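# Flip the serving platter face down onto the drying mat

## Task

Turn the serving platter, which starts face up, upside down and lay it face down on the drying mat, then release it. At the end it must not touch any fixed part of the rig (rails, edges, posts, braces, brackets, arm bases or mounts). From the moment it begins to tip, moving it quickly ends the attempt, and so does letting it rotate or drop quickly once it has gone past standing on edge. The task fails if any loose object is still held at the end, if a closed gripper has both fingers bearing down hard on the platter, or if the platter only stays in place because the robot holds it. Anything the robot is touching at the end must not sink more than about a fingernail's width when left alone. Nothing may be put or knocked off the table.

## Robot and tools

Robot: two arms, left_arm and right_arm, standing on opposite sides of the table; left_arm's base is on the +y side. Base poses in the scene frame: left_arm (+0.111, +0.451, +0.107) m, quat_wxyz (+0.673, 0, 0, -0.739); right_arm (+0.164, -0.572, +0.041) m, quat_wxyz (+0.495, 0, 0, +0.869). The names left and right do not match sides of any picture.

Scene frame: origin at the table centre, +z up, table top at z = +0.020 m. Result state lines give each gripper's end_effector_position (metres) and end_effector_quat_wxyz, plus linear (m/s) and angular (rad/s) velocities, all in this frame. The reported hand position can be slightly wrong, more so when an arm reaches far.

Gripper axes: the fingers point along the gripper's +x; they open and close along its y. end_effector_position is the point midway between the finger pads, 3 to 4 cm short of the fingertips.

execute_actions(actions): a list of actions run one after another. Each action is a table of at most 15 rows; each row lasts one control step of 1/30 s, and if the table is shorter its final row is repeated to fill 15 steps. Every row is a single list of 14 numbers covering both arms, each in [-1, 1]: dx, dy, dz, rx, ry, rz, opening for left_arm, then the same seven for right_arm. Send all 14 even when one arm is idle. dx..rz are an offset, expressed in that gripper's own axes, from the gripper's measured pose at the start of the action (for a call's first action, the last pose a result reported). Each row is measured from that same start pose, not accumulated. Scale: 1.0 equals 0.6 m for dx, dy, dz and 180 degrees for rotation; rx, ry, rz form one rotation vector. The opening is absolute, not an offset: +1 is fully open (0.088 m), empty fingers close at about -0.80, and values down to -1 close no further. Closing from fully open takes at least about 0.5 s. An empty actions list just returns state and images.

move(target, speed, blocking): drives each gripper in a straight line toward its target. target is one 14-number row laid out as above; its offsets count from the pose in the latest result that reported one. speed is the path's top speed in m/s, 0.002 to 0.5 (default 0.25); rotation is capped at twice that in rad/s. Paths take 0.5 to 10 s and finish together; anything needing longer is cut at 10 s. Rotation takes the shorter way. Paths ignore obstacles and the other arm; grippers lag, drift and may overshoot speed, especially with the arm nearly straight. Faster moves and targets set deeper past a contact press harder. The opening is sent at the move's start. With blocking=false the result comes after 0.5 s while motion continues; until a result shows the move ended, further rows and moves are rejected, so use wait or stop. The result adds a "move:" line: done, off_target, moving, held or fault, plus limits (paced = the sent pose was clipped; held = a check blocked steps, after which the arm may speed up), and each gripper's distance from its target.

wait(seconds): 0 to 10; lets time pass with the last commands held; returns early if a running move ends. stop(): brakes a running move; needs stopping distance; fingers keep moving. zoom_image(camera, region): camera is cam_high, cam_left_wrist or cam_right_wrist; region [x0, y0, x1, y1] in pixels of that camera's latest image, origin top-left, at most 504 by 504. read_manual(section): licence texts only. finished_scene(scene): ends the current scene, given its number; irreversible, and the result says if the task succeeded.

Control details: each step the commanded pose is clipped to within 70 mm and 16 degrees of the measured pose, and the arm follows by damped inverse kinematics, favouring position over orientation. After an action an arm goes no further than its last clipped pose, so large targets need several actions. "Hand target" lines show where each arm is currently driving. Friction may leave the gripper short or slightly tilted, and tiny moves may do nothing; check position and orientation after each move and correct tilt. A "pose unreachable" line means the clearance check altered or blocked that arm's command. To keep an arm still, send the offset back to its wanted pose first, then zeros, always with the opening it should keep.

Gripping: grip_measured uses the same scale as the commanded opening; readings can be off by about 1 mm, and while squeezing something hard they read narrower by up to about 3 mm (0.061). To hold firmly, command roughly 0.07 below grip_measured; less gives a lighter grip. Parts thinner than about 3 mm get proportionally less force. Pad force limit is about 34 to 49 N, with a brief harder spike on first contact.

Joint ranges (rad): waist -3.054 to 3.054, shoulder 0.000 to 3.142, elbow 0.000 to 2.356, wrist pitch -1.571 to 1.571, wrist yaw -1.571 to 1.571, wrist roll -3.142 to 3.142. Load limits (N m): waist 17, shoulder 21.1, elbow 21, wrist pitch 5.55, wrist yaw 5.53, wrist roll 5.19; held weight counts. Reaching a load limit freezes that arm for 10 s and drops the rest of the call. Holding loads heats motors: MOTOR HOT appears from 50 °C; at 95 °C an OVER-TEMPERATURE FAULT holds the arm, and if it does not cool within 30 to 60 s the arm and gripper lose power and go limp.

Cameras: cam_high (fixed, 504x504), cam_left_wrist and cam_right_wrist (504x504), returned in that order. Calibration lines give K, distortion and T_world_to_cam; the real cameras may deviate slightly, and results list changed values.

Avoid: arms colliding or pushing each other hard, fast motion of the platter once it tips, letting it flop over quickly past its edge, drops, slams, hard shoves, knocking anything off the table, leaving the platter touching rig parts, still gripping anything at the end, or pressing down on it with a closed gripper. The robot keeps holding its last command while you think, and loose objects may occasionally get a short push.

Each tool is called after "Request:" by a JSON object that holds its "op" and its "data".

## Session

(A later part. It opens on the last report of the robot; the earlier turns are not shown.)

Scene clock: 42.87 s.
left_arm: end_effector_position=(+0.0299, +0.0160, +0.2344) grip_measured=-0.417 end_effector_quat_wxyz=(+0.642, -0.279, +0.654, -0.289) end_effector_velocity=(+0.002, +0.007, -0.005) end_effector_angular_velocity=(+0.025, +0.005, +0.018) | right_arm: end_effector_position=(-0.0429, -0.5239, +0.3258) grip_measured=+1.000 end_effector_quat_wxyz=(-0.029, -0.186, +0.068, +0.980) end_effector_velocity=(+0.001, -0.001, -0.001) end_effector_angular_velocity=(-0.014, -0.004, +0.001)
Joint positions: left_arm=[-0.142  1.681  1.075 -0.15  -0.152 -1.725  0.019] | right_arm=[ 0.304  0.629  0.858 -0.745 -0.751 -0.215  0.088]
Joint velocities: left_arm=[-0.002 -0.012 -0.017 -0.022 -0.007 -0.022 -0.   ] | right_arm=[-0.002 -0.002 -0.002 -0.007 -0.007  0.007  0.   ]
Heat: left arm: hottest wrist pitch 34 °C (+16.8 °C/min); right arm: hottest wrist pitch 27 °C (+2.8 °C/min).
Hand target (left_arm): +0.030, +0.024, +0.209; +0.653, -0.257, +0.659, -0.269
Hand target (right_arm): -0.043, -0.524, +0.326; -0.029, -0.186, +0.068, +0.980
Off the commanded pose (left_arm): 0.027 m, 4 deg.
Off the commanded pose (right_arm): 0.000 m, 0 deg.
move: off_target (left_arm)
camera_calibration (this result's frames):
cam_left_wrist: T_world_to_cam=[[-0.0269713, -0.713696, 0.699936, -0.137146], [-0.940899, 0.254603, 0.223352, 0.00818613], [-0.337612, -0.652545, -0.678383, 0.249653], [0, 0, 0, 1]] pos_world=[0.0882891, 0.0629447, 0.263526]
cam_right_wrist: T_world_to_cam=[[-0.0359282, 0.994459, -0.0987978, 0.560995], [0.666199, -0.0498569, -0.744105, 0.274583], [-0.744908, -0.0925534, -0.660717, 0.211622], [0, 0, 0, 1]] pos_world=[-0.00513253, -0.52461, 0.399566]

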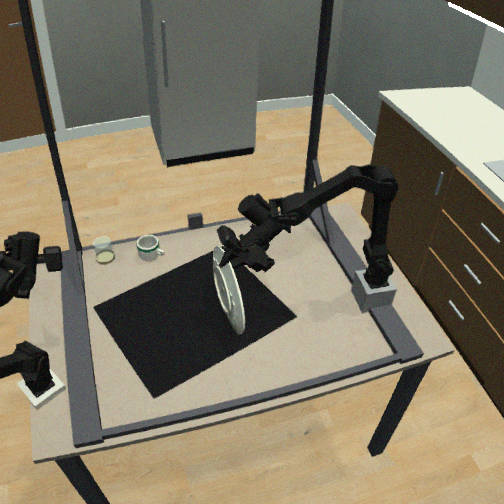

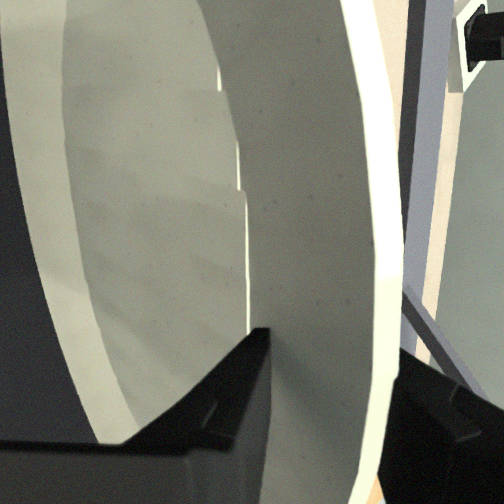

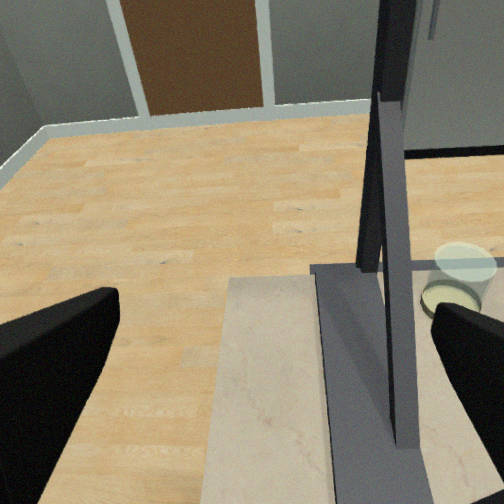

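Request:
{"op": "move", "data": {"target": [0.085,0.0,0,0,0,-0.09,-1,0,0,0,0,0,0,1], "speed": 0.035}}

Scene clock: 47.47 s.
left_arm: end_effector_position=(+0.0291, -0.0225, +0.2011) grip_measured=-0.810 end_effector_quat_wxyz=(+0.594, -0.369, +0.607, -0.376) end_effector_velocity=(+0.002, +0.001, +0.000) end_effector_angular_velocity=(+0.010, -0.006, +0.020) | right_arm: end_effector_position=(-0.0429, -0.5239, +0.3258) grip_measured=+1.000 end_effector_quat_wxyz=(-0.029, -0.186, +0.068, +0.980) end_effector_velocity=(+0.001, -0.001, -0.001) end_effector_angular_velocity=(-0.001, -0.002, +0.007)
Joint positions: left_arm=[-0.135  1.865  0.913  0.483 -0.183 -1.675  0.   ] | right_arm=[ 0.304  0.629  0.858 -0.745 -0.751 -0.215  0.088]
Joint velocities: left_arm=[-0.002 -0.007  0.002 -0.022 -0.022 -0.007  0.   ] | right_arm=[-0.002 -0.002 -0.002 -0.007 -0.007 -0.007  0.   ]
Heat: left arm: hottest wrist pitch 35 °C (+16.4 °C/min); right arm: hottest wrist pitch 27 °C (+2.5 °C/min).
Hand target (left_arm): +0.029, -0.022, +0.200; +0.595, -0.368, +0.608, -0.376
Hand target (right_arm): -0.043, -0.524, +0.326; -0.029, -0.186, +0.068, +0.980
Off the commanded pose (left_arm): 0.002 m, 0 deg.
Off the commanded pose (right_arm): 0.000 m, 0 deg.
move: done
camera_calibration (this result's frames):
cam_left_wrist: T_world_to_cam=[[-0.0195057, -0.488941, 0.872099, -0.171079], [-0.940966, 0.303804, 0.149282, 0.0406551], [-0.337937, -0.817704, -0.466003, 0.155229], [0, 0, 0, 1]] pos_world=[0.0873757, 0.0309324, 0.215466]
cam_right_wrist: T_world_to_cam=[[-0.0359282, 0.994459, -0.0987978, 0.560995], [0.666199, -0.0498569, -0.744105, 0.274583], [-0.744908, -0.0925534, -0.660717, 0.211622], [0, 0, 0, 1]] pos_world=[-0.00513253, -0.52461, 0.399566]

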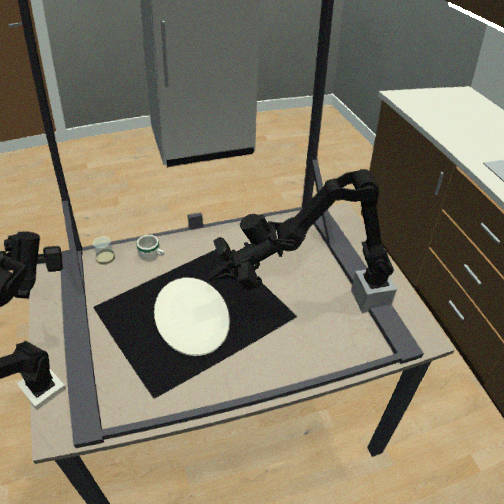

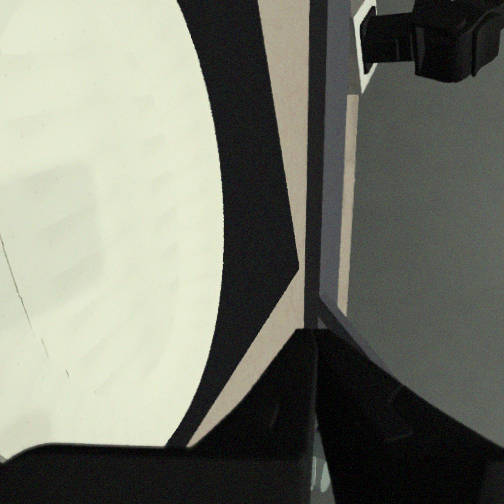

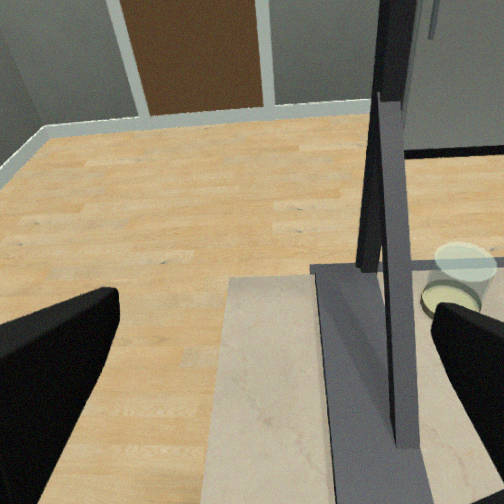

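Request:
{"op": "move", "data": {"target": [-0.01,0.155,0.018,0,0,0.13,0.1,0,0,0,0,0,0,1], "speed": 0.15}}

Request:
{"op": "move", "data": {"target": [0.065,0.04,0,0,0,0,0.1,0,0,0,0,0,0,1], "speed": 0.06}}

Scene clock: 49.63 s.
left_arm: end_effector_position=(+0.0395, +0.0266, +0.1203) grip_measured=+0.098 end_effector_quat_wxyz=(+0.659, -0.236, +0.669, -0.249) end_effector_velocity=(-0.001, +0.005, -0.003) end_effector_angular_velocity=(+0.020, -0.005, +0.003) | right_arm: end_effector_position=(-0.0429, -0.5239, +0.3258) grip_measured=+1.000 end_effector_quat_wxyz=(-0.029, -0.186, +0.068, +0.980) end_effector_velocity=(+0.001, +0.002, -0.003) end_effector_angular_velocity=(+0.001, -0.011, -0.011)
Joint positions: left_arm=[-0.113  1.908  0.915  0.115 -0.114 -1.716  0.044] | right_arm=[ 0.304  0.629  0.858 -0.745 -0.751 -0.215  0.088]
Joint velocities: left_arm=[-0.007 -0.002 -0.002 -0.022 -0.007 -0.007 -0.   ] | right_arm=[-0.007  0.002 -0.002 -0.007  0.007 -0.007  0.   ]
Heat: left arm: hottest wrist pitch 35 °C (+15.7 °C/min); right arm: hottest wrist pitch 27 °C (+2.4 °C/min).
Hand target (left_arm): +0.040, +0.024, +0.120; +0.658, -0.238, +0.670, -0.247
Hand target (right_arm): -0.043, -0.524, +0.326; -0.029, -0.186, +0.068, +0.980
Off the commanded pose (left_arm): 0.003 m, 0 deg.
Off the commanded pose (right_arm): 0.000 m, 0 deg.
move: done
camera_calibration (this result's frames):
cam_left_wrist: T_world_to_cam=[[-0.0336952, -0.795238, 0.60536, -0.0356647], [-0.941507, 0.228467, 0.247723, 0.0377673], [-0.335304, -0.561604, -0.756421, 0.189237], [0, 0, 0, 1]] pos_world=[0.0978085, 0.0692859, 0.155377]
cam_right_wrist: T_world_to_cam=[[-0.0359282, 0.994459, -0.0987978, 0.560995], [0.666199, -0.0498569, -0.744105, 0.274583], [-0.744908, -0.0925534, -0.660717, 0.211622], [0, 0, 0, 1]] pos_world=[-0.00513253, -0.52461, 0.399566]

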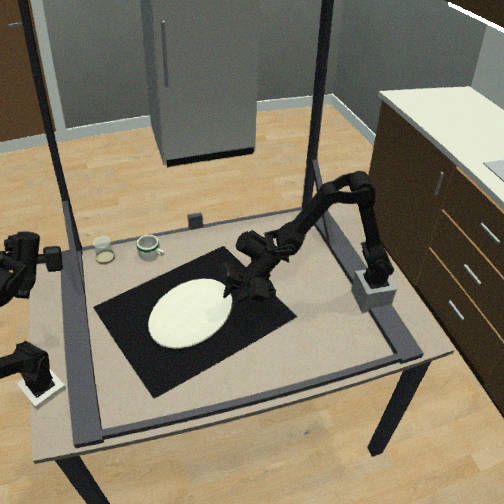

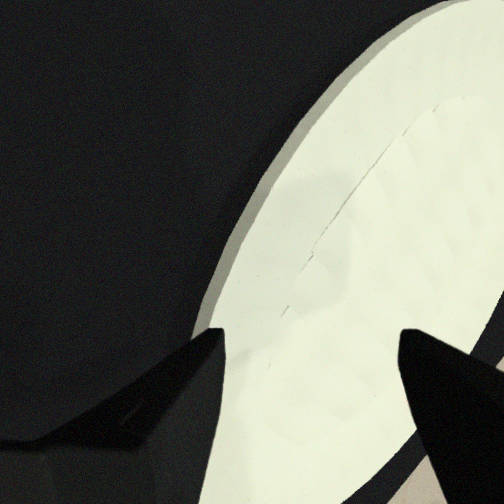

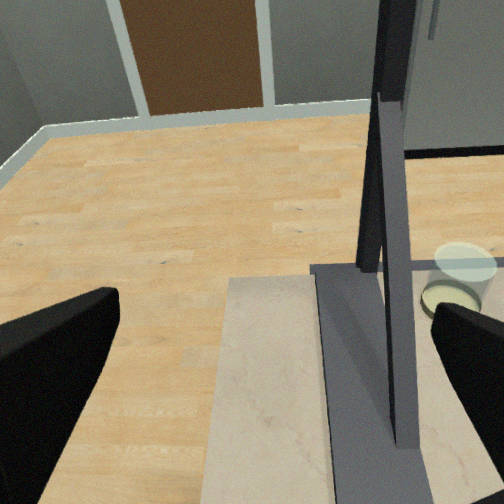

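Scene clock: 50.73 s.
left_arm: end_effector_position=(+0.0374, +0.0166, +0.0805) grip_measured=+0.098 end_effector_quat_wxyz=(+0.657, -0.240, +0.668, -0.253) end_effector_velocity=(+0.002, -0.000, -0.000) end_effector_angular_velocity=(-0.005, -0.002, +0.028) | right_arm: end_effector_position=(-0.0429, -0.5239, +0.3258) grip_measured=+1.000 end_effector_quat_wxyz=(-0.029, -0.186, +0.068, +0.980) end_effector_velocity=(+0.001, +0.001, -0.002) end_effector_angular_velocity=(+0.005, -0.007, -0.006)
Joint positions: left_arm=[-0.113  2.058  0.914  0.279 -0.114 -1.716  0.044] | right_arm=[ 0.304  0.629  0.858 -0.745 -0.751 -0.215  0.088]
Joint velocities: left_arm=[-0.002  0.002 -0.002  0.007 -0.022 -0.022 -0.   ] | right_arm=[-0.002 -0.002 -0.002 -0.007  0.007 -0.007  0.   ]
Heat: left arm: hottest wrist pitch 34 °C (+14.2 °C/min); right arm: hottest wrist pitch 27 °C (+2.4 °C/min).
Hand target (left_arm): +0.039, +0.019, +0.075; +0.659, -0.236, +0.669, -0.249
Hand target (right_arm): -0.043, -0.524, +0.326; -0.029, -0.186, +0.068, +0.980
Off the commanded pose (left_arm): 0.007 m, 1 deg.
Off the commanded pose (right_arm): 0.000 m, 0 deg.
move: done
camera_calibration (this result's frames):
cam_left_wrist: T_world_to_cam=[[-0.0321203, -0.787719, 0.615197, -0.0205604], [-0.940868, 0.231517, 0.247318, 0.0478895], [-0.337246, -0.570876, -0.748576, 0.152451], [0, 0, 0, 1]] pos_world=[0.0958106, 0.0597473, 0.114926]
cam_right_wrist: T_world_to_cam=[[-0.0359282, 0.994459, -0.0987978, 0.560995], [0.666199, -0.0498569, -0.744105, 0.274583], [-0.744908, -0.0925534, -0.660717, 0.211622], [0, 0, 0, 1]] pos_world=[-0.00513253, -0.52461, 0.399566]

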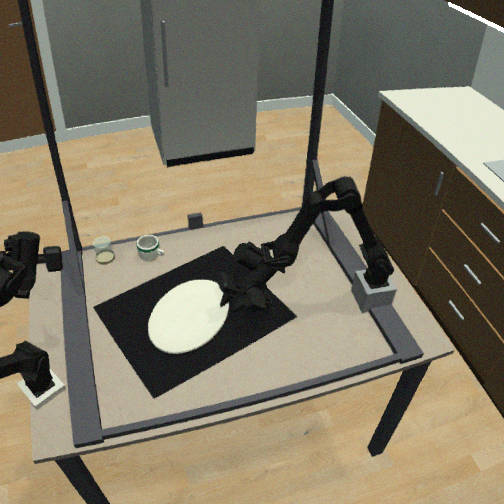

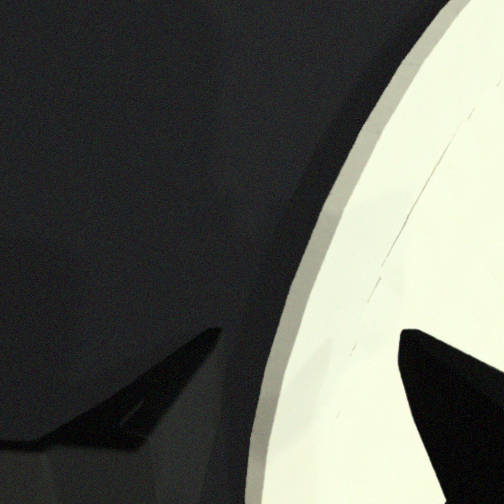

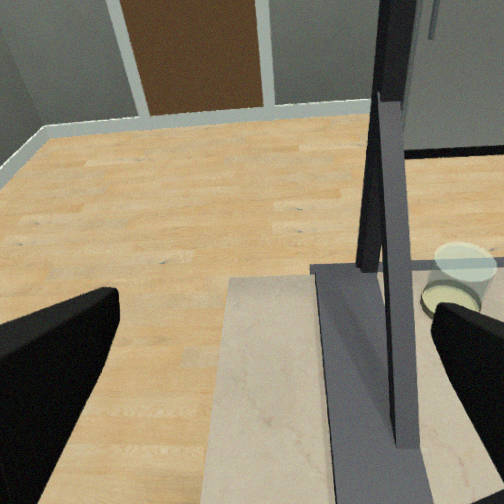

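Request:
{"op": "move", "data": {"target": [-0.06,-0.05,0,0,0,0,0.1,0,0,0,0,0,0,1], "speed": 0.15}}

Request:
{"op": "move", "data": {"target": [0.09,-0.1,0.187,0.264,0.221,0,0.1,0,0,0,0,0,0,1], "speed": 0.15}}

Scene clock: 52.30 s.
left_arm: end_effector_position=(+0.0387, +0.0229, +0.1179) grip_measured=+0.098 end_effector_quat_wxyz=(+0.662, -0.232, +0.669, -0.246) end_effector_velocity=(+0.003, +0.003, -0.000) end_effector_angular_velocity=(+0.004, -0.014, +0.017) | right_arm: end_effector_position=(-0.0429, -0.5239, +0.3258) grip_measured=+1.000 end_effector_quat_wxyz=(-0.029, -0.186, +0.068, +0.980) end_effector_velocity=(+0.001, +0.001, -0.002) end_effector_angular_velocity=(+0.005, -0.007, -0.006)
Joint positions: left_arm=[-0.113  1.928  0.939  0.099 -0.114 -1.716  0.044] | right_arm=[ 0.304  0.629  0.858 -0.745 -0.751 -0.215  0.088]
Joint velocities: left_arm=[-0.002 -0.007 -0.007 -0.007 -0.022 -0.007 -0.   ] | right_arm=[-0.002 -0.002 -0.002 -0.007  0.007 -0.007  0.   ]
Heat: left arm: hottest wrist pitch 34 °C (+13.8 °C/min); right arm: hottest wrist pitch 27 °C (+2.3 °C/min).
Hand target (left_arm): +0.038, +0.018, +0.127; +0.657, -0.240, +0.668, -0.253
Hand target (right_arm): -0.043, -0.524, +0.326; -0.029, -0.186, +0.068, +0.980
Off the commanded pose (left_arm): 0.011 m, 1 deg.
Off the commanded pose (right_arm): 0.000 m, 0 deg.
move: off_target (left_arm)
camera_calibration (this result's frames):
cam_left_wrist: T_world_to_cam=[[-0.0351049, -0.801968, 0.596334, -0.0358876], [-0.942089, 0.225691, 0.248057, 0.0385258], [-0.333521, -0.553092, -0.763448, 0.185654], [0, 0, 0, 1]] pos_world=[0.0969544, 0.0652079, 0.153581]
cam_right_wrist: T_world_to_cam=[[-0.0359282, 0.994459, -0.0987978, 0.560995], [0.666199, -0.0498569, -0.744105, 0.274583], [-0.744908, -0.0925534, -0.660717, 0.211622], [0, 0, 0, 1]] pos_world=[-0.00513253, -0.52461, 0.399566]

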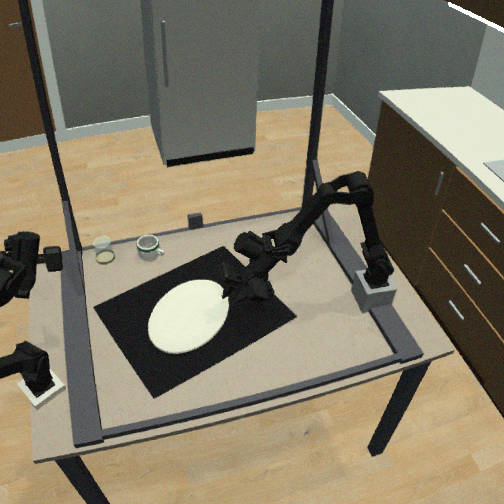

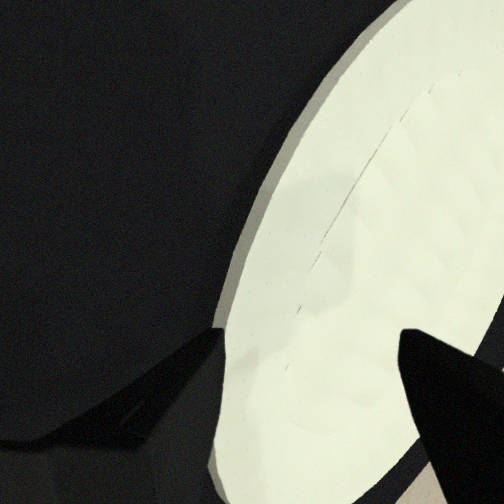

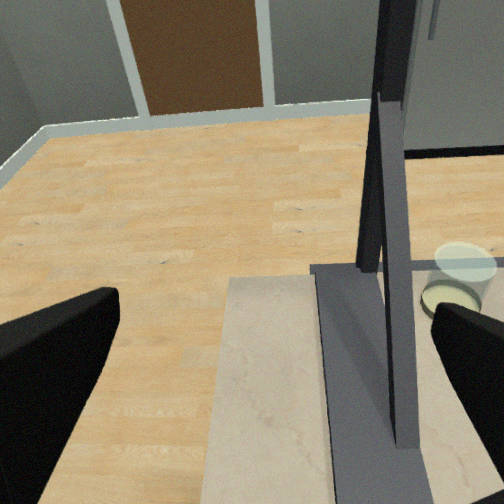

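Scene clock: 56.33 s.
left_arm: end_effector_position=(+0.1468, -0.0579, +0.1161) grip_measured=+0.098 end_effector_quat_wxyz=(+0.437, +0.143, +0.698, -0.549) end_effector_velocity=(+0.000, +0.001, +0.003) end_effector_angular_velocity=(+0.011, +0.008, -0.016) | right_arm: end_effector_position=(-0.0429, -0.5239, +0.3258) grip_measured=+1.000 end_effector_quat_wxyz=(-0.029, -0.186, +0.068, +0.980) end_effector_velocity=(+0.001, -0.003, -0.001) end_effector_angular_velocity=(+0.007, +0.004, +0.025)
Joint positions: left_arm=[ 0.35   2.491  1.96  -0.878  0.681 -0.276  0.044] | right_arm=[ 0.304  0.629  0.858 -0.745 -0.751 -0.215  0.088]
Joint velocities: left_arm=[ 0.002  0.012  0.037 -0.051  0.007  0.022 -0.   ] | right_arm=[-0.002 -0.002 -0.002 -0.007 -0.022 -0.022  0.   ]
Heat: left arm: hottest wrist pitch 33 °C (+11.7 °C/min); right arm: hottest wrist pitch 27 °C (+2.1 °C/min).
Hand target (left_arm): +0.148, -0.060, +0.115; +0.436, +0.142, +0.696, -0.552
Hand target (right_arm): -0.043, -0.524, +0.326; -0.029, -0.186, +0.068, +0.980
Off the commanded pose (left_arm): 0.004 m, 0 deg.
Off the commanded pose (right_arm): 0.000 m, 0 deg.
move: done
camera_calibration (this result's frames):
cam_left_wrist: T_world_to_cam=[[-0.716309, -0.352034, 0.602472, 0.0295093], [-0.243776, 0.935257, 0.256648, 0.0965912], [-0.653815, 0.0369708, -0.755751, 0.255923], [0, 0, 0, 1]] pos_world=[0.212011, -0.089411, 0.150845]
cam_right_wrist: T_world_to_cam=[[-0.0359282, 0.994459, -0.0987978, 0.560995], [0.666199, -0.0498569, -0.744105, 0.274583], [-0.744908, -0.0925534, -0.660717, 0.211622], [0, 0, 0, 1]] pos_world=[-0.00513253, -0.52461, 0.399566]

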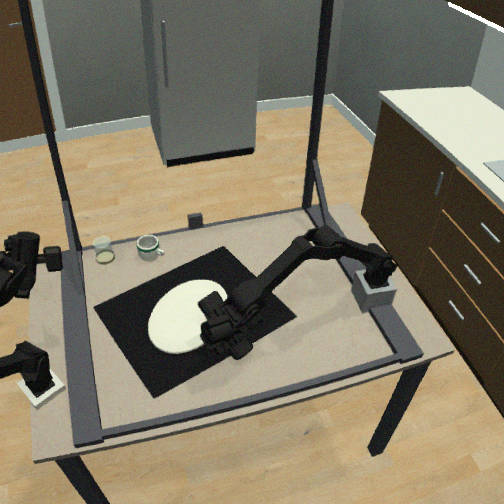

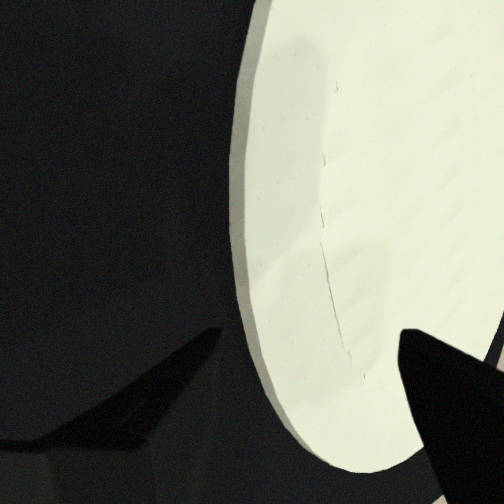

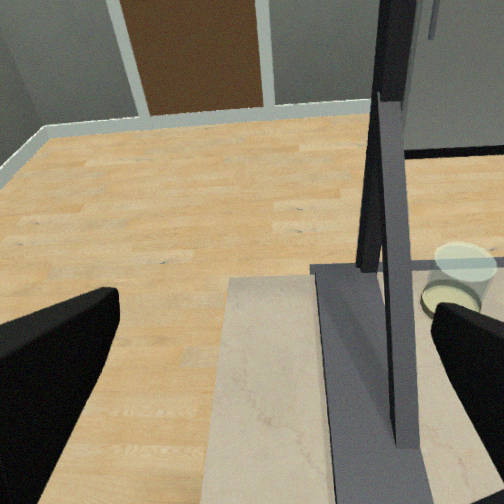

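Request:
{"op": "move", "data": {"target": [0.055,0.045,0.07,0,0,0,0.1,0,0,0,0,0,0,1], "speed": 0.06}}

Scene clock: 57.93 s.
left_arm: end_effector_position=(+0.1633, -0.0930, +0.0782) grip_measured=+0.098 end_effector_quat_wxyz=(+0.436, +0.141, +0.700, -0.547) end_effector_velocity=(-0.004, +0.003, -0.002) end_effector_angular_velocity=(+0.038, +0.002, -0.012) | right_arm: end_effector_position=(-0.0429, -0.5239, +0.3258) grip_measured=+1.000 end_effector_quat_wxyz=(-0.029, -0.186, +0.068, +0.980) end_effector_velocity=(+0.000, -0.004, -0.001) end_effector_angular_velocity=(-0.006, +0.002, +0.024)
Joint positions: left_arm=[ 0.364  2.752  2.309 -0.98   0.686 -0.262  0.044] | right_arm=[ 0.304  0.629  0.858 -0.745 -0.751 -0.215  0.088]
Joint velocities: left_arm=[-0.007  0.027  0.051 -0.066 -0.007  0.007  0.   ] | right_arm=[ 0.002 -0.002 -0.002 -0.007 -0.022 -0.007  0.   ]
Heat: left arm: hottest wrist pitch 33 °C (+11.4 °C/min); right arm: hottest wrist pitch 27 °C (+2.1 °C/min).
Hand target (left_arm): +0.165, -0.095, +0.073; +0.437, +0.143, +0.698, -0.549
Hand target (right_arm): -0.043, -0.524, +0.326; -0.029, -0.186, +0.068, +0.980
Off the commanded pose (left_arm): 0.006 m, 0 deg.
Off the commanded pose (right_arm): 0.000 m, 0 deg.
move: done
camera_calibration (this result's frames):
cam_left_wrist: T_world_to_cam=[[-0.71255, -0.356711, 0.604177, 0.0506121], [-0.245237, 0.933424, 0.261876, 0.142863], [-0.657367, 0.0384336, -0.75259, 0.239838], [0, 0, 0, 1]] pos_world=[0.228761, -0.124516, 0.112509]
cam_right_wrist: T_world_to_cam=[[-0.0359282, 0.994459, -0.0987978, 0.560995], [0.666199, -0.0498569, -0.744105, 0.274583], [-0.744908, -0.0925534, -0.660717, 0.211622], [0, 0, 0, 1]] pos_world=[-0.00513253, -0.52461, 0.399566]

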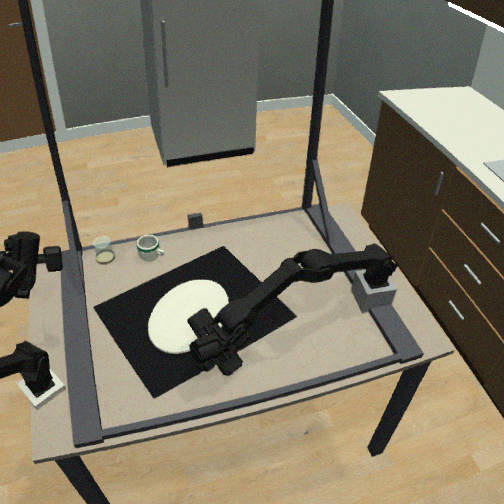

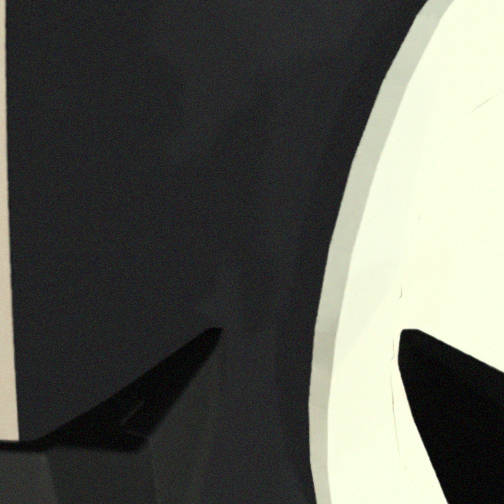

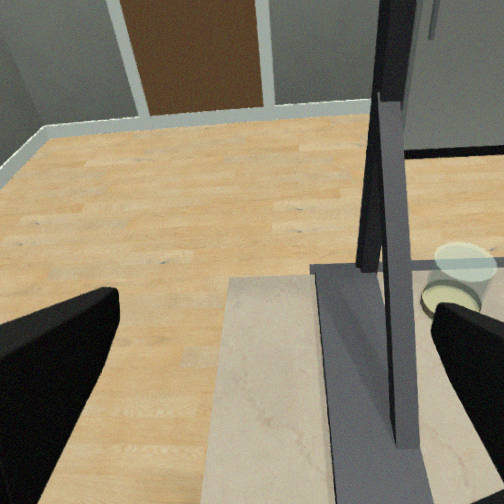

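Request:
{"op": "move", "data": {"target": [0.04,-0.046,-0.04,0,0,0,0.1,0,0,0,0,0,0,1], "speed": 0.04}}

Scene clock: 59.60 s.
left_arm: end_effector_position=(+0.1279, -0.0907, +0.0772) grip_measured=+0.098 end_effector_quat_wxyz=(+0.442, +0.139, +0.697, -0.547) end_effector_velocity=(+0.010, +0.003, -0.002) end_effector_angular_velocity=(+0.034, +0.006, +0.047) | right_arm: end_effector_position=(-0.0429, -0.5239, +0.3258) grip_measured=+1.000 end_effector_quat_wxyz=(-0.029, -0.186, +0.068, +0.980) end_effector_velocity=(-0.000, -0.000, +0.001) end_effector_angular_velocity=(+0.009, +0.008, +0.007)
Joint positions: left_arm=[ 0.297  2.655  2.112 -0.812  0.666 -0.358  0.044] | right_arm=[ 0.304  0.629  0.858 -0.745 -0.751 -0.215  0.088]
Joint velocities: left_arm=[ 0.017 -0.002 -0.007 -0.007 -0.007 -0.037  0.   ] | right_arm=[-0.002 -0.002 -0.002  0.007 -0.007 -0.007  0.   ]
Heat: left arm: hottest wrist pitch 33 °C (+11.1 °C/min); right arm: hottest wrist pitch 27 °C (+2.0 °C/min).
Hand target (left_arm): +0.120, -0.088, +0.078; +0.436, +0.142, +0.700, -0.547
Hand target (right_arm): -0.043, -0.524, +0.326; -0.029, -0.186, +0.068, +0.980
Off the commanded pose (left_arm): 0.008 m, 1 deg.
Off the commanded pose (right_arm): 0.000 m, 0 deg.
move: done
camera_calibration (this result's frames):
cam_left_wrist: T_world_to_cam=[[-0.714063, -0.3589, 0.601087, 0.0270265], [-0.255889, 0.932988, 0.25309, 0.134267], [-0.651641, 0.0269107, -0.75805, 0.21439], [0, 0, 0, 1]] pos_world=[0.193361, -0.121339, 0.112291]
cam_right_wrist: T_world_to_cam=[[-0.0359282, 0.994459, -0.0987978, 0.560995], [0.666199, -0.0498569, -0.744105, 0.274583], [-0.744908, -0.0925534, -0.660717, 0.211622], [0, 0, 0, 1]] pos_world=[-0.00513253, -0.52461, 0.399566]

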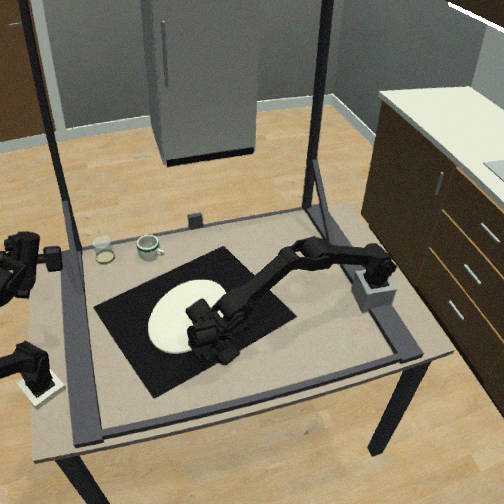

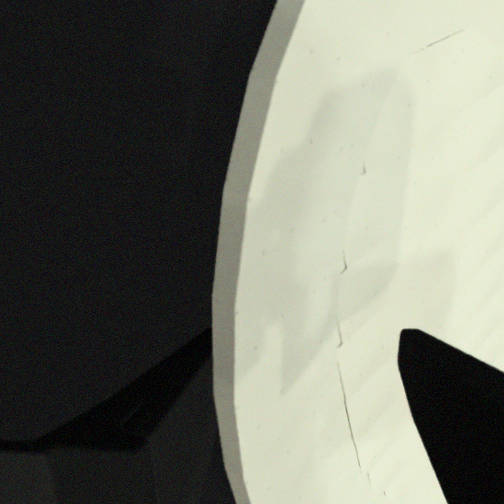

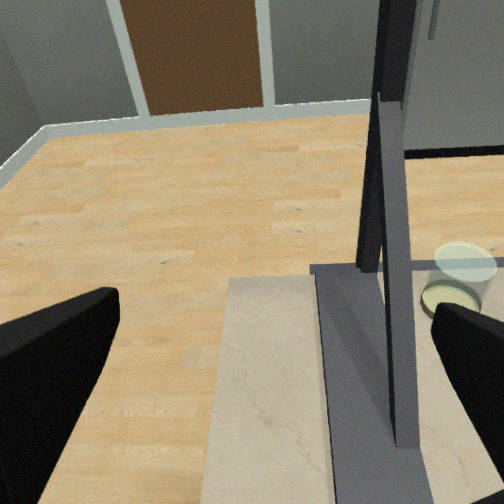

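Centred, tip under rim. Pitch up (rz negative in this frame), go deeper, close.

Request:
{"op": "move", "data": {"target": [0.04,-0.005,0,0,0,-0.09,0.1,0,0,0,0,0,0,1], "speed": 0.05}}

Request:
{"op": "move", "data": {"target": [0.015,-0.01,0,0,0,0,-1,0,0,0,0,0,0,1], "speed": 0.03}}

Scene clock: 62.83 s.
left_arm: end_effector_position=(+0.1337, -0.1071, +0.0842) grip_measured=+0.099 end_effector_quat_wxyz=(+0.382, +0.026, +0.694, -0.610) end_effector_velocity=(-0.002, +0.001, +0.000) end_effector_angular_velocity=(+0.011, +0.015, +0.007) | right_arm: end_effector_position=(-0.0429, -0.5239, +0.3258) grip_measured=+1.000 end_effector_quat_wxyz=(-0.029, -0.186, +0.068, +0.980) end_effector_velocity=(-0.000, -0.001, +0.001) end_effector_angular_velocity=(+0.009, +0.008, +0.011)
Joint positions: left_arm=[ 0.349  2.656  1.996 -0.511  0.915 -0.445  0.044] | right_arm=[ 0.304  0.629  0.858 -0.745 -0.751 -0.215  0.088]
Joint velocities: left_arm=[-0.002 -0.002 -0.007  0.007  0.007 -0.022  0.   ] | right_arm=[ 0.002 -0.002 -0.002  0.007 -0.007 -0.007  0.   ]
Heat: left arm: hottest wrist pitch 32 °C (+10.0 °C/min); right arm: hottest wrist pitch 28 °C (+3.0 °C/min).
Hand target (left_arm): +0.113, -0.098, +0.061; +0.360, +0.040, +0.710, -0.604
Hand target (right_arm): -0.043, -0.524, +0.326; -0.029, -0.186, +0.068, +0.980
Off the commanded pose (left_arm): 0.033 m, 4 deg.
Off the commanded pose (right_arm): 0.000 m, 0 deg.
move: off_target (left_arm)
camera_calibration (this result's frames):
cam_left_wrist: T_world_to_cam=[[-0.547015, -0.257852, 0.796422, -0.00688514], [-0.245247, 0.958998, 0.142043, 0.160048], [-0.800393, -0.11762, -0.587823, 0.214017], [0, 0, 0, 1]] pos_world=[0.206783, -0.130089, 0.108554]
cam_right_wrist: T_world_to_cam=[[-0.0359282, 0.994459, -0.0987978, 0.560995], [0.666199, -0.0498569, -0.744105, 0.274583], [-0.744908, -0.0925534, -0.660717, 0.211622], [0, 0, 0, 1]] pos_world=[-0.00513253, -0.52461, 0.399566]

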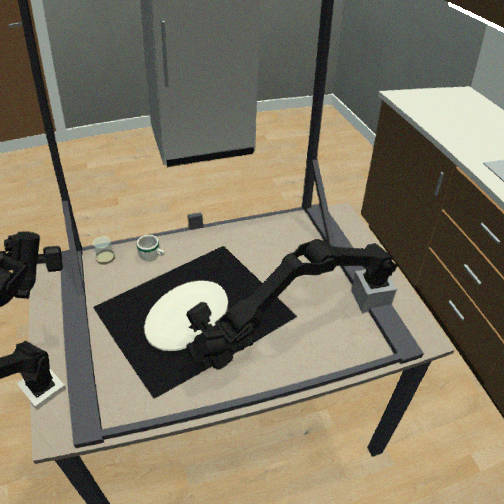

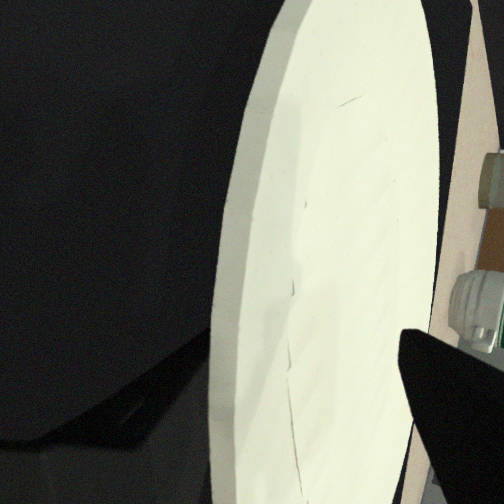

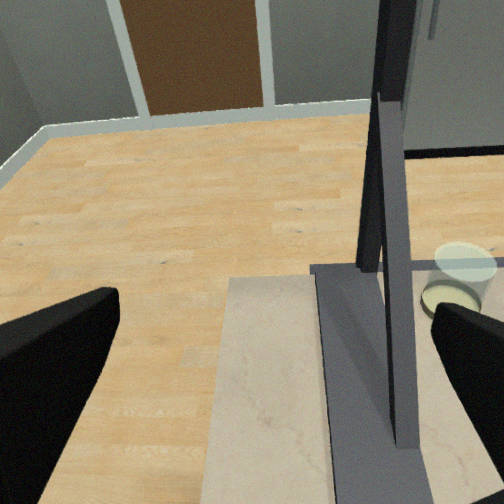

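Scene clock: 63.53 s.
left_arm: end_effector_position=(+0.1400, -0.1104, +0.0890) grip_measured=-0.691 end_effector_quat_wxyz=(+0.383, +0.012, +0.694, -0.610) end_effector_velocity=(-0.002, +0.001, +0.003) end_effector_angular_velocity=(+0.016, +0.017, +0.007) | right_arm: end_effector_position=(-0.0429, -0.5239, +0.3258) grip_measured=+1.000 end_effector_quat_wxyz=(-0.029, -0.186, +0.068, +0.980) end_effector_velocity=(+0.001, -0.001, -0.001) end_effector_angular_velocity=(-0.001, -0.002, +0.007)
Joint positions: left_arm=[ 0.361  2.653  1.998 -0.49   0.927 -0.471  0.005] | right_arm=[ 0.304  0.629  0.858 -0.745 -0.751 -0.215  0.088]
Joint velocities: left_arm=[-0.002 -0.007 -0.002 -0.007  0.007 -0.022 -0.   ] | right_arm=[-0.002 -0.002 -0.002 -0.007 -0.007 -0.007  0.   ]
Heat: left arm: hottest wrist pitch 32 °C (+10.1 °C/min); right arm: hottest wrist pitch 28 °C (+3.0 °C/min).
Hand target (left_arm): +0.125, -0.112, +0.084; +0.382, +0.026, +0.693, -0.610
Hand target (right_arm): -0.043, -0.524, +0.326; -0.029, -0.186, +0.068, +0.980
Off the commanded pose (left_arm): 0.017 m, 2 deg.
Off the commanded pose (right_arm): 0.000 m, 0 deg.
move: off_target (left_arm)
camera_calibration (this result's frames):
cam_left_wrist: T_world_to_cam=[[-0.52941, -0.262039, 0.806883, -0.0119346], [-0.263673, 0.954822, 0.137083, 0.166549], [-0.806351, -0.14018, -0.574585, 0.218623], [0, 0, 0, 1]] pos_world=[0.213883, -0.131506, 0.112416]
cam_right_wrist: T_world_to_cam=[[-0.0359282, 0.994459, -0.0987978, 0.560995], [0.666199, -0.0498569, -0.744105, 0.274583], [-0.744908, -0.0925534, -0.660717, 0.211622], [0, 0, 0, 1]] pos_world=[-0.00513253, -0.52461, 0.399566]

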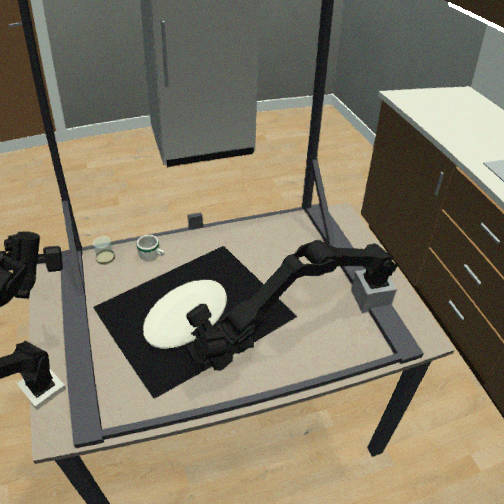

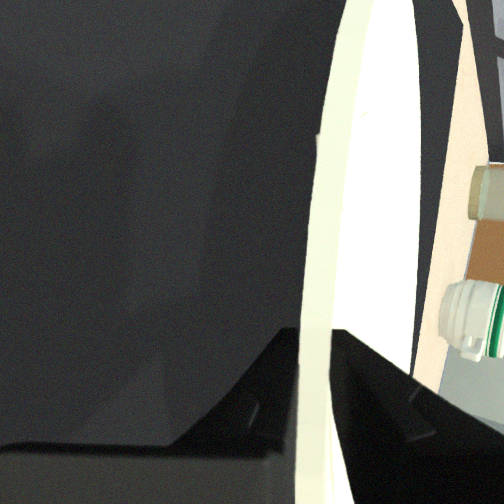

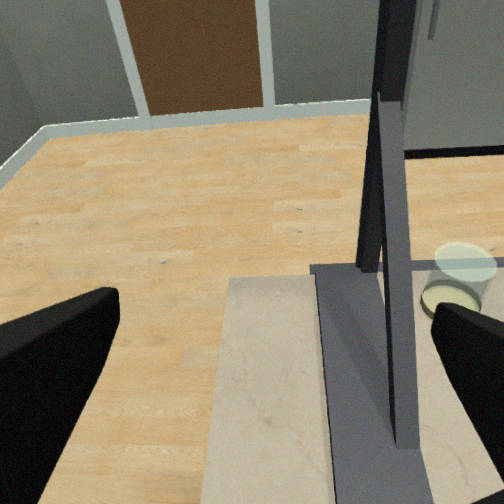

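Request:
{"op": "move", "data": {"target": [-0.245,-0.262,-0.282,0,0,0.31,-1,0,0,0,0,0,0,1], "speed": 0.09}}

Scene clock: 69.63 s.
left_arm: end_effector_position=(+0.0796, +0.0643, +0.2702) grip_measured=-0.722 end_effector_quat_wxyz=(+0.614, +0.356, +0.617, -0.339) end_effector_velocity=(+0.000, +0.001, +0.002) end_effector_angular_velocity=(+0.002, -0.008, +0.005) | right_arm: end_effector_position=(-0.0429, -0.5239, +0.3258) grip_measured=+1.000 end_effector_quat_wxyz=(-0.029, -0.186, +0.068, +0.980) end_effector_velocity=(+0.001, -0.003, -0.001) end_effector_angular_velocity=(-0.020, +0.001, +0.014)
Joint positions: left_arm=[ 0.01   2.064  2.003 -1.534 -0.006 -0.626  0.004] | right_arm=[ 0.304  0.629  0.858 -0.745 -0.751 -0.215  0.088]
Joint velocities: left_arm=[-0.002 -0.002  0.002 -0.007 -0.007 -0.007 -0.   ] | right_arm=[-0.002 -0.002 -0.002 -0.007 -0.022  0.007  0.   ]
Heat: left arm: hottest shoulder 33 °C (+10.1 °C/min); right arm: hottest wrist pitch 28 °C (+3.0 °C/min).
Hand target (left_arm): +0.080, +0.063, +0.293; +0.626, +0.335, +0.606, -0.359
Hand target (right_arm): -0.043, -0.524, +0.326; -0.029, -0.186, +0.068, +0.980
Off the commanded pose (left_arm): 0.025 m, 4 deg.
Off the commanded pose (right_arm): 0.000 m, 0 deg.
move: off_target (left_arm)
camera_calibration (this result's frames):
cam_left_wrist: T_world_to_cam=[[-0.864625, -0.497668, -0.0689223, 0.134144], [-0.490148, 0.805404, 0.333286, -0.0663569], [-0.110356, 0.32195, -0.940303, 0.312203], [0, 0, 0, 1]] pos_world=[0.117913, 0.0196897, 0.324927]
cam_right_wrist: T_world_to_cam=[[-0.0359282, 0.994459, -0.0987978, 0.560995], [0.666199, -0.0498569, -0.744105, 0.274583], [-0.744908, -0.0925534, -0.660717, 0.211622], [0, 0, 0, 1]] pos_world=[-0.00513253, -0.52461, 0.399566]

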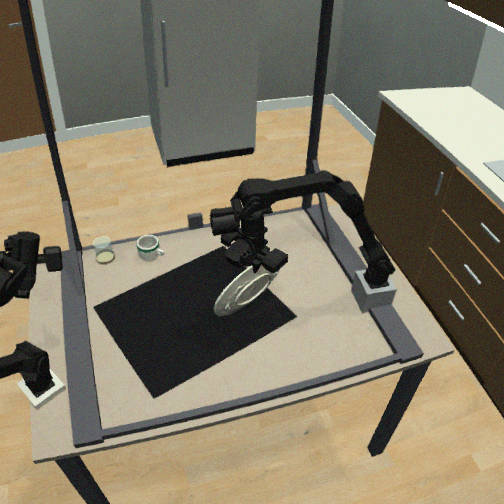

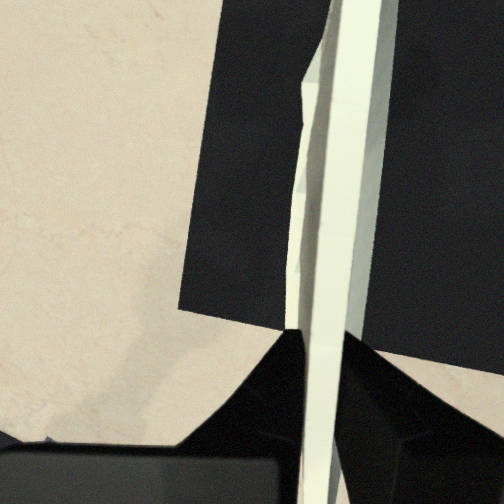

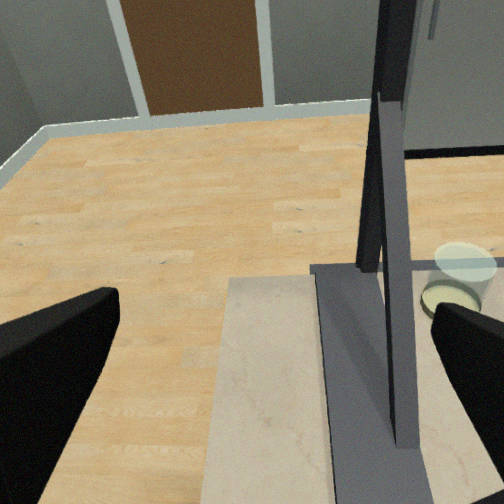

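Request:
{"op": "move", "data": {"target": [-0.03,0,0,0.67,0,0,-1,0,0,0,0,0,0,1], "speed": 0.14}}

Scene clock: 77.73 s.
left_arm: end_effector_position=(+0.0684, +0.0679, +0.2735) grip_measured=-0.723 end_effector_quat_wxyz=(-0.013, +0.696, +0.023, -0.718) end_effector_velocity=(+0.000, +0.002, +0.002) end_effector_angular_velocity=(+0.002, +0.008, -0.019) | right_arm: end_effector_position=(-0.0429, -0.5239, +0.3258) grip_measured=+1.000 end_effector_quat_wxyz=(-0.029, -0.186, +0.068, +0.980) end_effector_velocity=(+0.001, -0.004, +0.000) end_effector_angular_velocity=(-0.017, +0.005, +0.014)
Joint positions: left_arm=[-0.003  2.08   2.04  -1.578  0.036  1.46   0.004] | right_arm=[ 0.304  0.629  0.858 -0.745 -0.751 -0.215  0.088]
Joint velocities: left_arm=[ 0.002 -0.007 -0.002 -0.007  0.007  0.022 -0.   ] | right_arm=[-0.002 -0.007 -0.002 -0.007 -0.022  0.007  0.   ]
Heat: left arm: hottest shoulder 33 °C (+7.0 °C/min); right arm: hottest wrist pitch 28 °C (+2.0 °C/min).
Hand target (left_arm): +0.079, +0.065, +0.288; +0.004, +0.709, +0.004, -0.705
Hand target (right_arm): -0.043, -0.524, +0.326; -0.029, -0.186, +0.068, +0.980
Off the commanded pose (left_arm): 0.019 m, 3 deg.
Off the commanded pose (right_arm): 0.000 m, 0 deg.
joint sent to its limit (left arm) — the command would take joint 4 (wrist pitch) past its lower limit, so that joint was sent only as far as its limit.
move: off_target (left_arm)
camera_calibration (this result's frames):
cam_left_wrist: T_world_to_cam=[[0.00392401, 0.999992, 0.000127981, -0.0534987], [0.957165, -0.00379301, 0.289517, -0.107928], [0.289516, -0.00101357, -0.957173, 0.312156], [0, 0, 0, 1]] pos_world=[0.0131409, 0.0534053, 0.330041]
cam_right_wrist: T_world_to_cam=[[-0.0359282, 0.994459, -0.0987978, 0.560995], [0.666199, -0.0498569, -0.744105, 0.274583], [-0.744908, -0.0925534, -0.660717, 0.211622], [0, 0, 0, 1]] pos_world=[-0.00513253, -0.52461, 0.399566]

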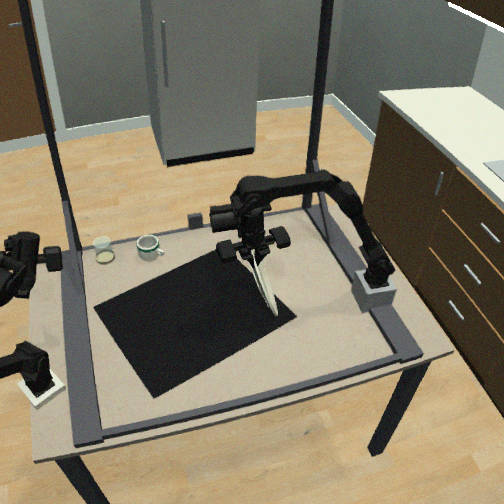

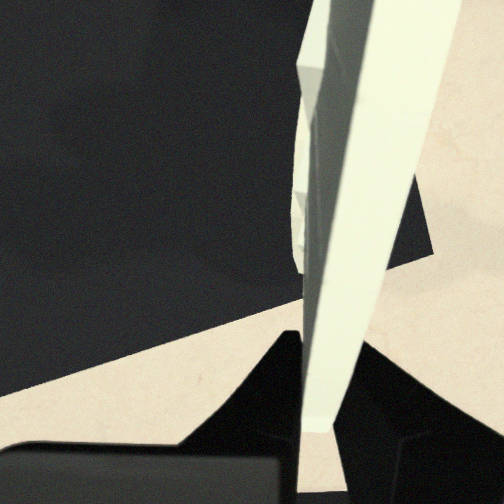

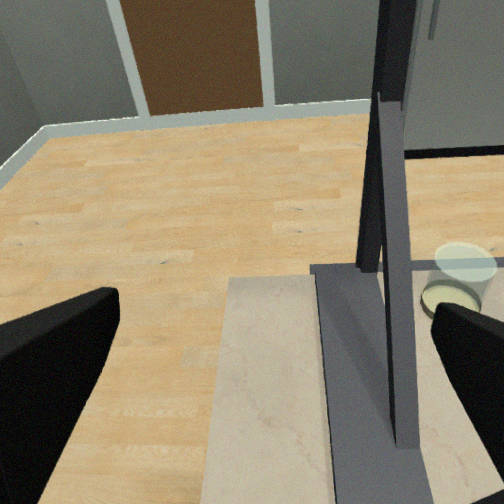

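Request:
{"op": "zoom_image", "data": {"camera": "cam_high", "region": [200, 200, 320, 330]}}

Region (200, 200, 320, 330) of cam_high's 504x504 image, scaled by 3.877, with more detail than that image has; it fills the left 465 columns of this view, and the rest is white.

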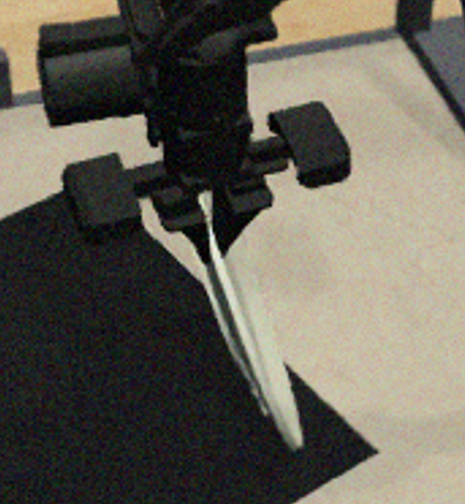

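Request:
{"op": "move", "data": {"target": [0.07,0.1,-0.04,0,0,0,-1,0,0,0,0,0,0,1], "speed": 0.04}}

Scene clock: 80.77 s.
left_arm: end_effector_position=(+0.0833, +0.0161, +0.2425) grip_measured=-0.563 end_effector_quat_wxyz=(-0.003, +0.685, +0.023, -0.729) end_effector_velocity=(-0.000, -0.001, +0.003) end_effector_angular_velocity=(-0.007, -0.007, +0.005) | right_arm: end_effector_position=(-0.0429, -0.5239, +0.3258) grip_measured=+1.000 end_effector_quat_wxyz=(-0.029, -0.186, +0.068, +0.980) end_effector_velocity=(+0.001, +0.001, -0.000) end_effector_angular_velocity=(+0.021, -0.002, -0.001)
Joint positions: left_arm=[ 0.052  2.304  2.277 -1.578  0.064  1.502  0.011] | right_arm=[ 0.304  0.629  0.858 -0.745 -0.751 -0.215  0.088]
Joint velocities: left_arm=[-0.002  0.002  0.017 -0.007 -0.007 -0.007 -0.   ] | right_arm=[-0.002 -0.002  0.002 -0.007  0.007 -0.022  0.   ]
Heat: left arm: hottest shoulder 33 °C (+6.0 °C/min); right arm: hottest wrist pitch 28 °C (+2.0 °C/min).
Hand target (left_arm): +0.092, +0.011, +0.228; -0.012, +0.696, +0.023, -0.718
Hand target (right_arm): -0.043, -0.524, +0.326; -0.029, -0.186, +0.068, +0.980
Off the commanded pose (left_arm): 0.018 m, 2 deg.
Off the commanded pose (right_arm): 0.000 m, 0 deg.
move: off_target (left_arm)
camera_calibration (this result's frames):
cam_left_wrist: T_world_to_cam=[[-0.0104984, 0.999859, -0.0131086, 0.00261951], [0.965687, 0.0135398, 0.259356, -0.107062], [0.259497, -0.00993601, -0.965693, 0.282792], [0, 0, 0, 1]] pos_world=[0.030032, 0.00164029, 0.300892]
cam_right_wrist: T_world_to_cam=[[-0.0359282, 0.994459, -0.0987978, 0.560995], [0.666199, -0.0498569, -0.744105, 0.274583], [-0.744908, -0.0925534, -0.660717, 0.211622], [0, 0, 0, 1]] pos_world=[-0.00513253, -0.52461, 0.399566]

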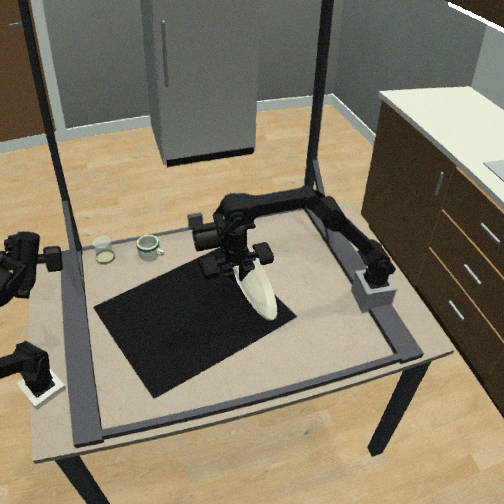

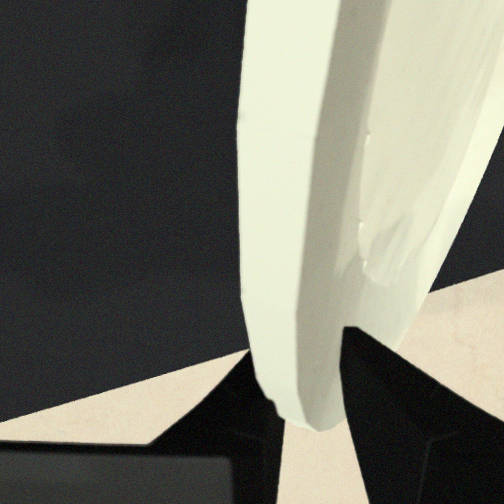

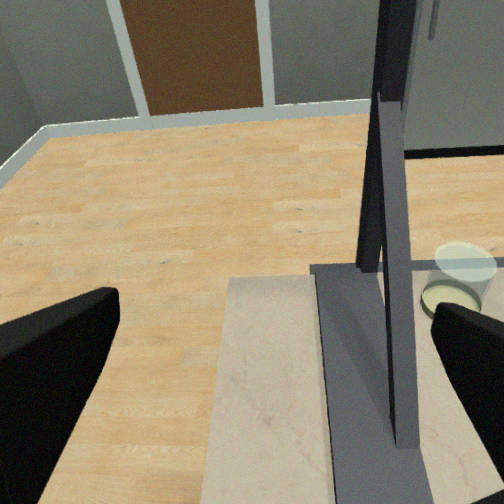

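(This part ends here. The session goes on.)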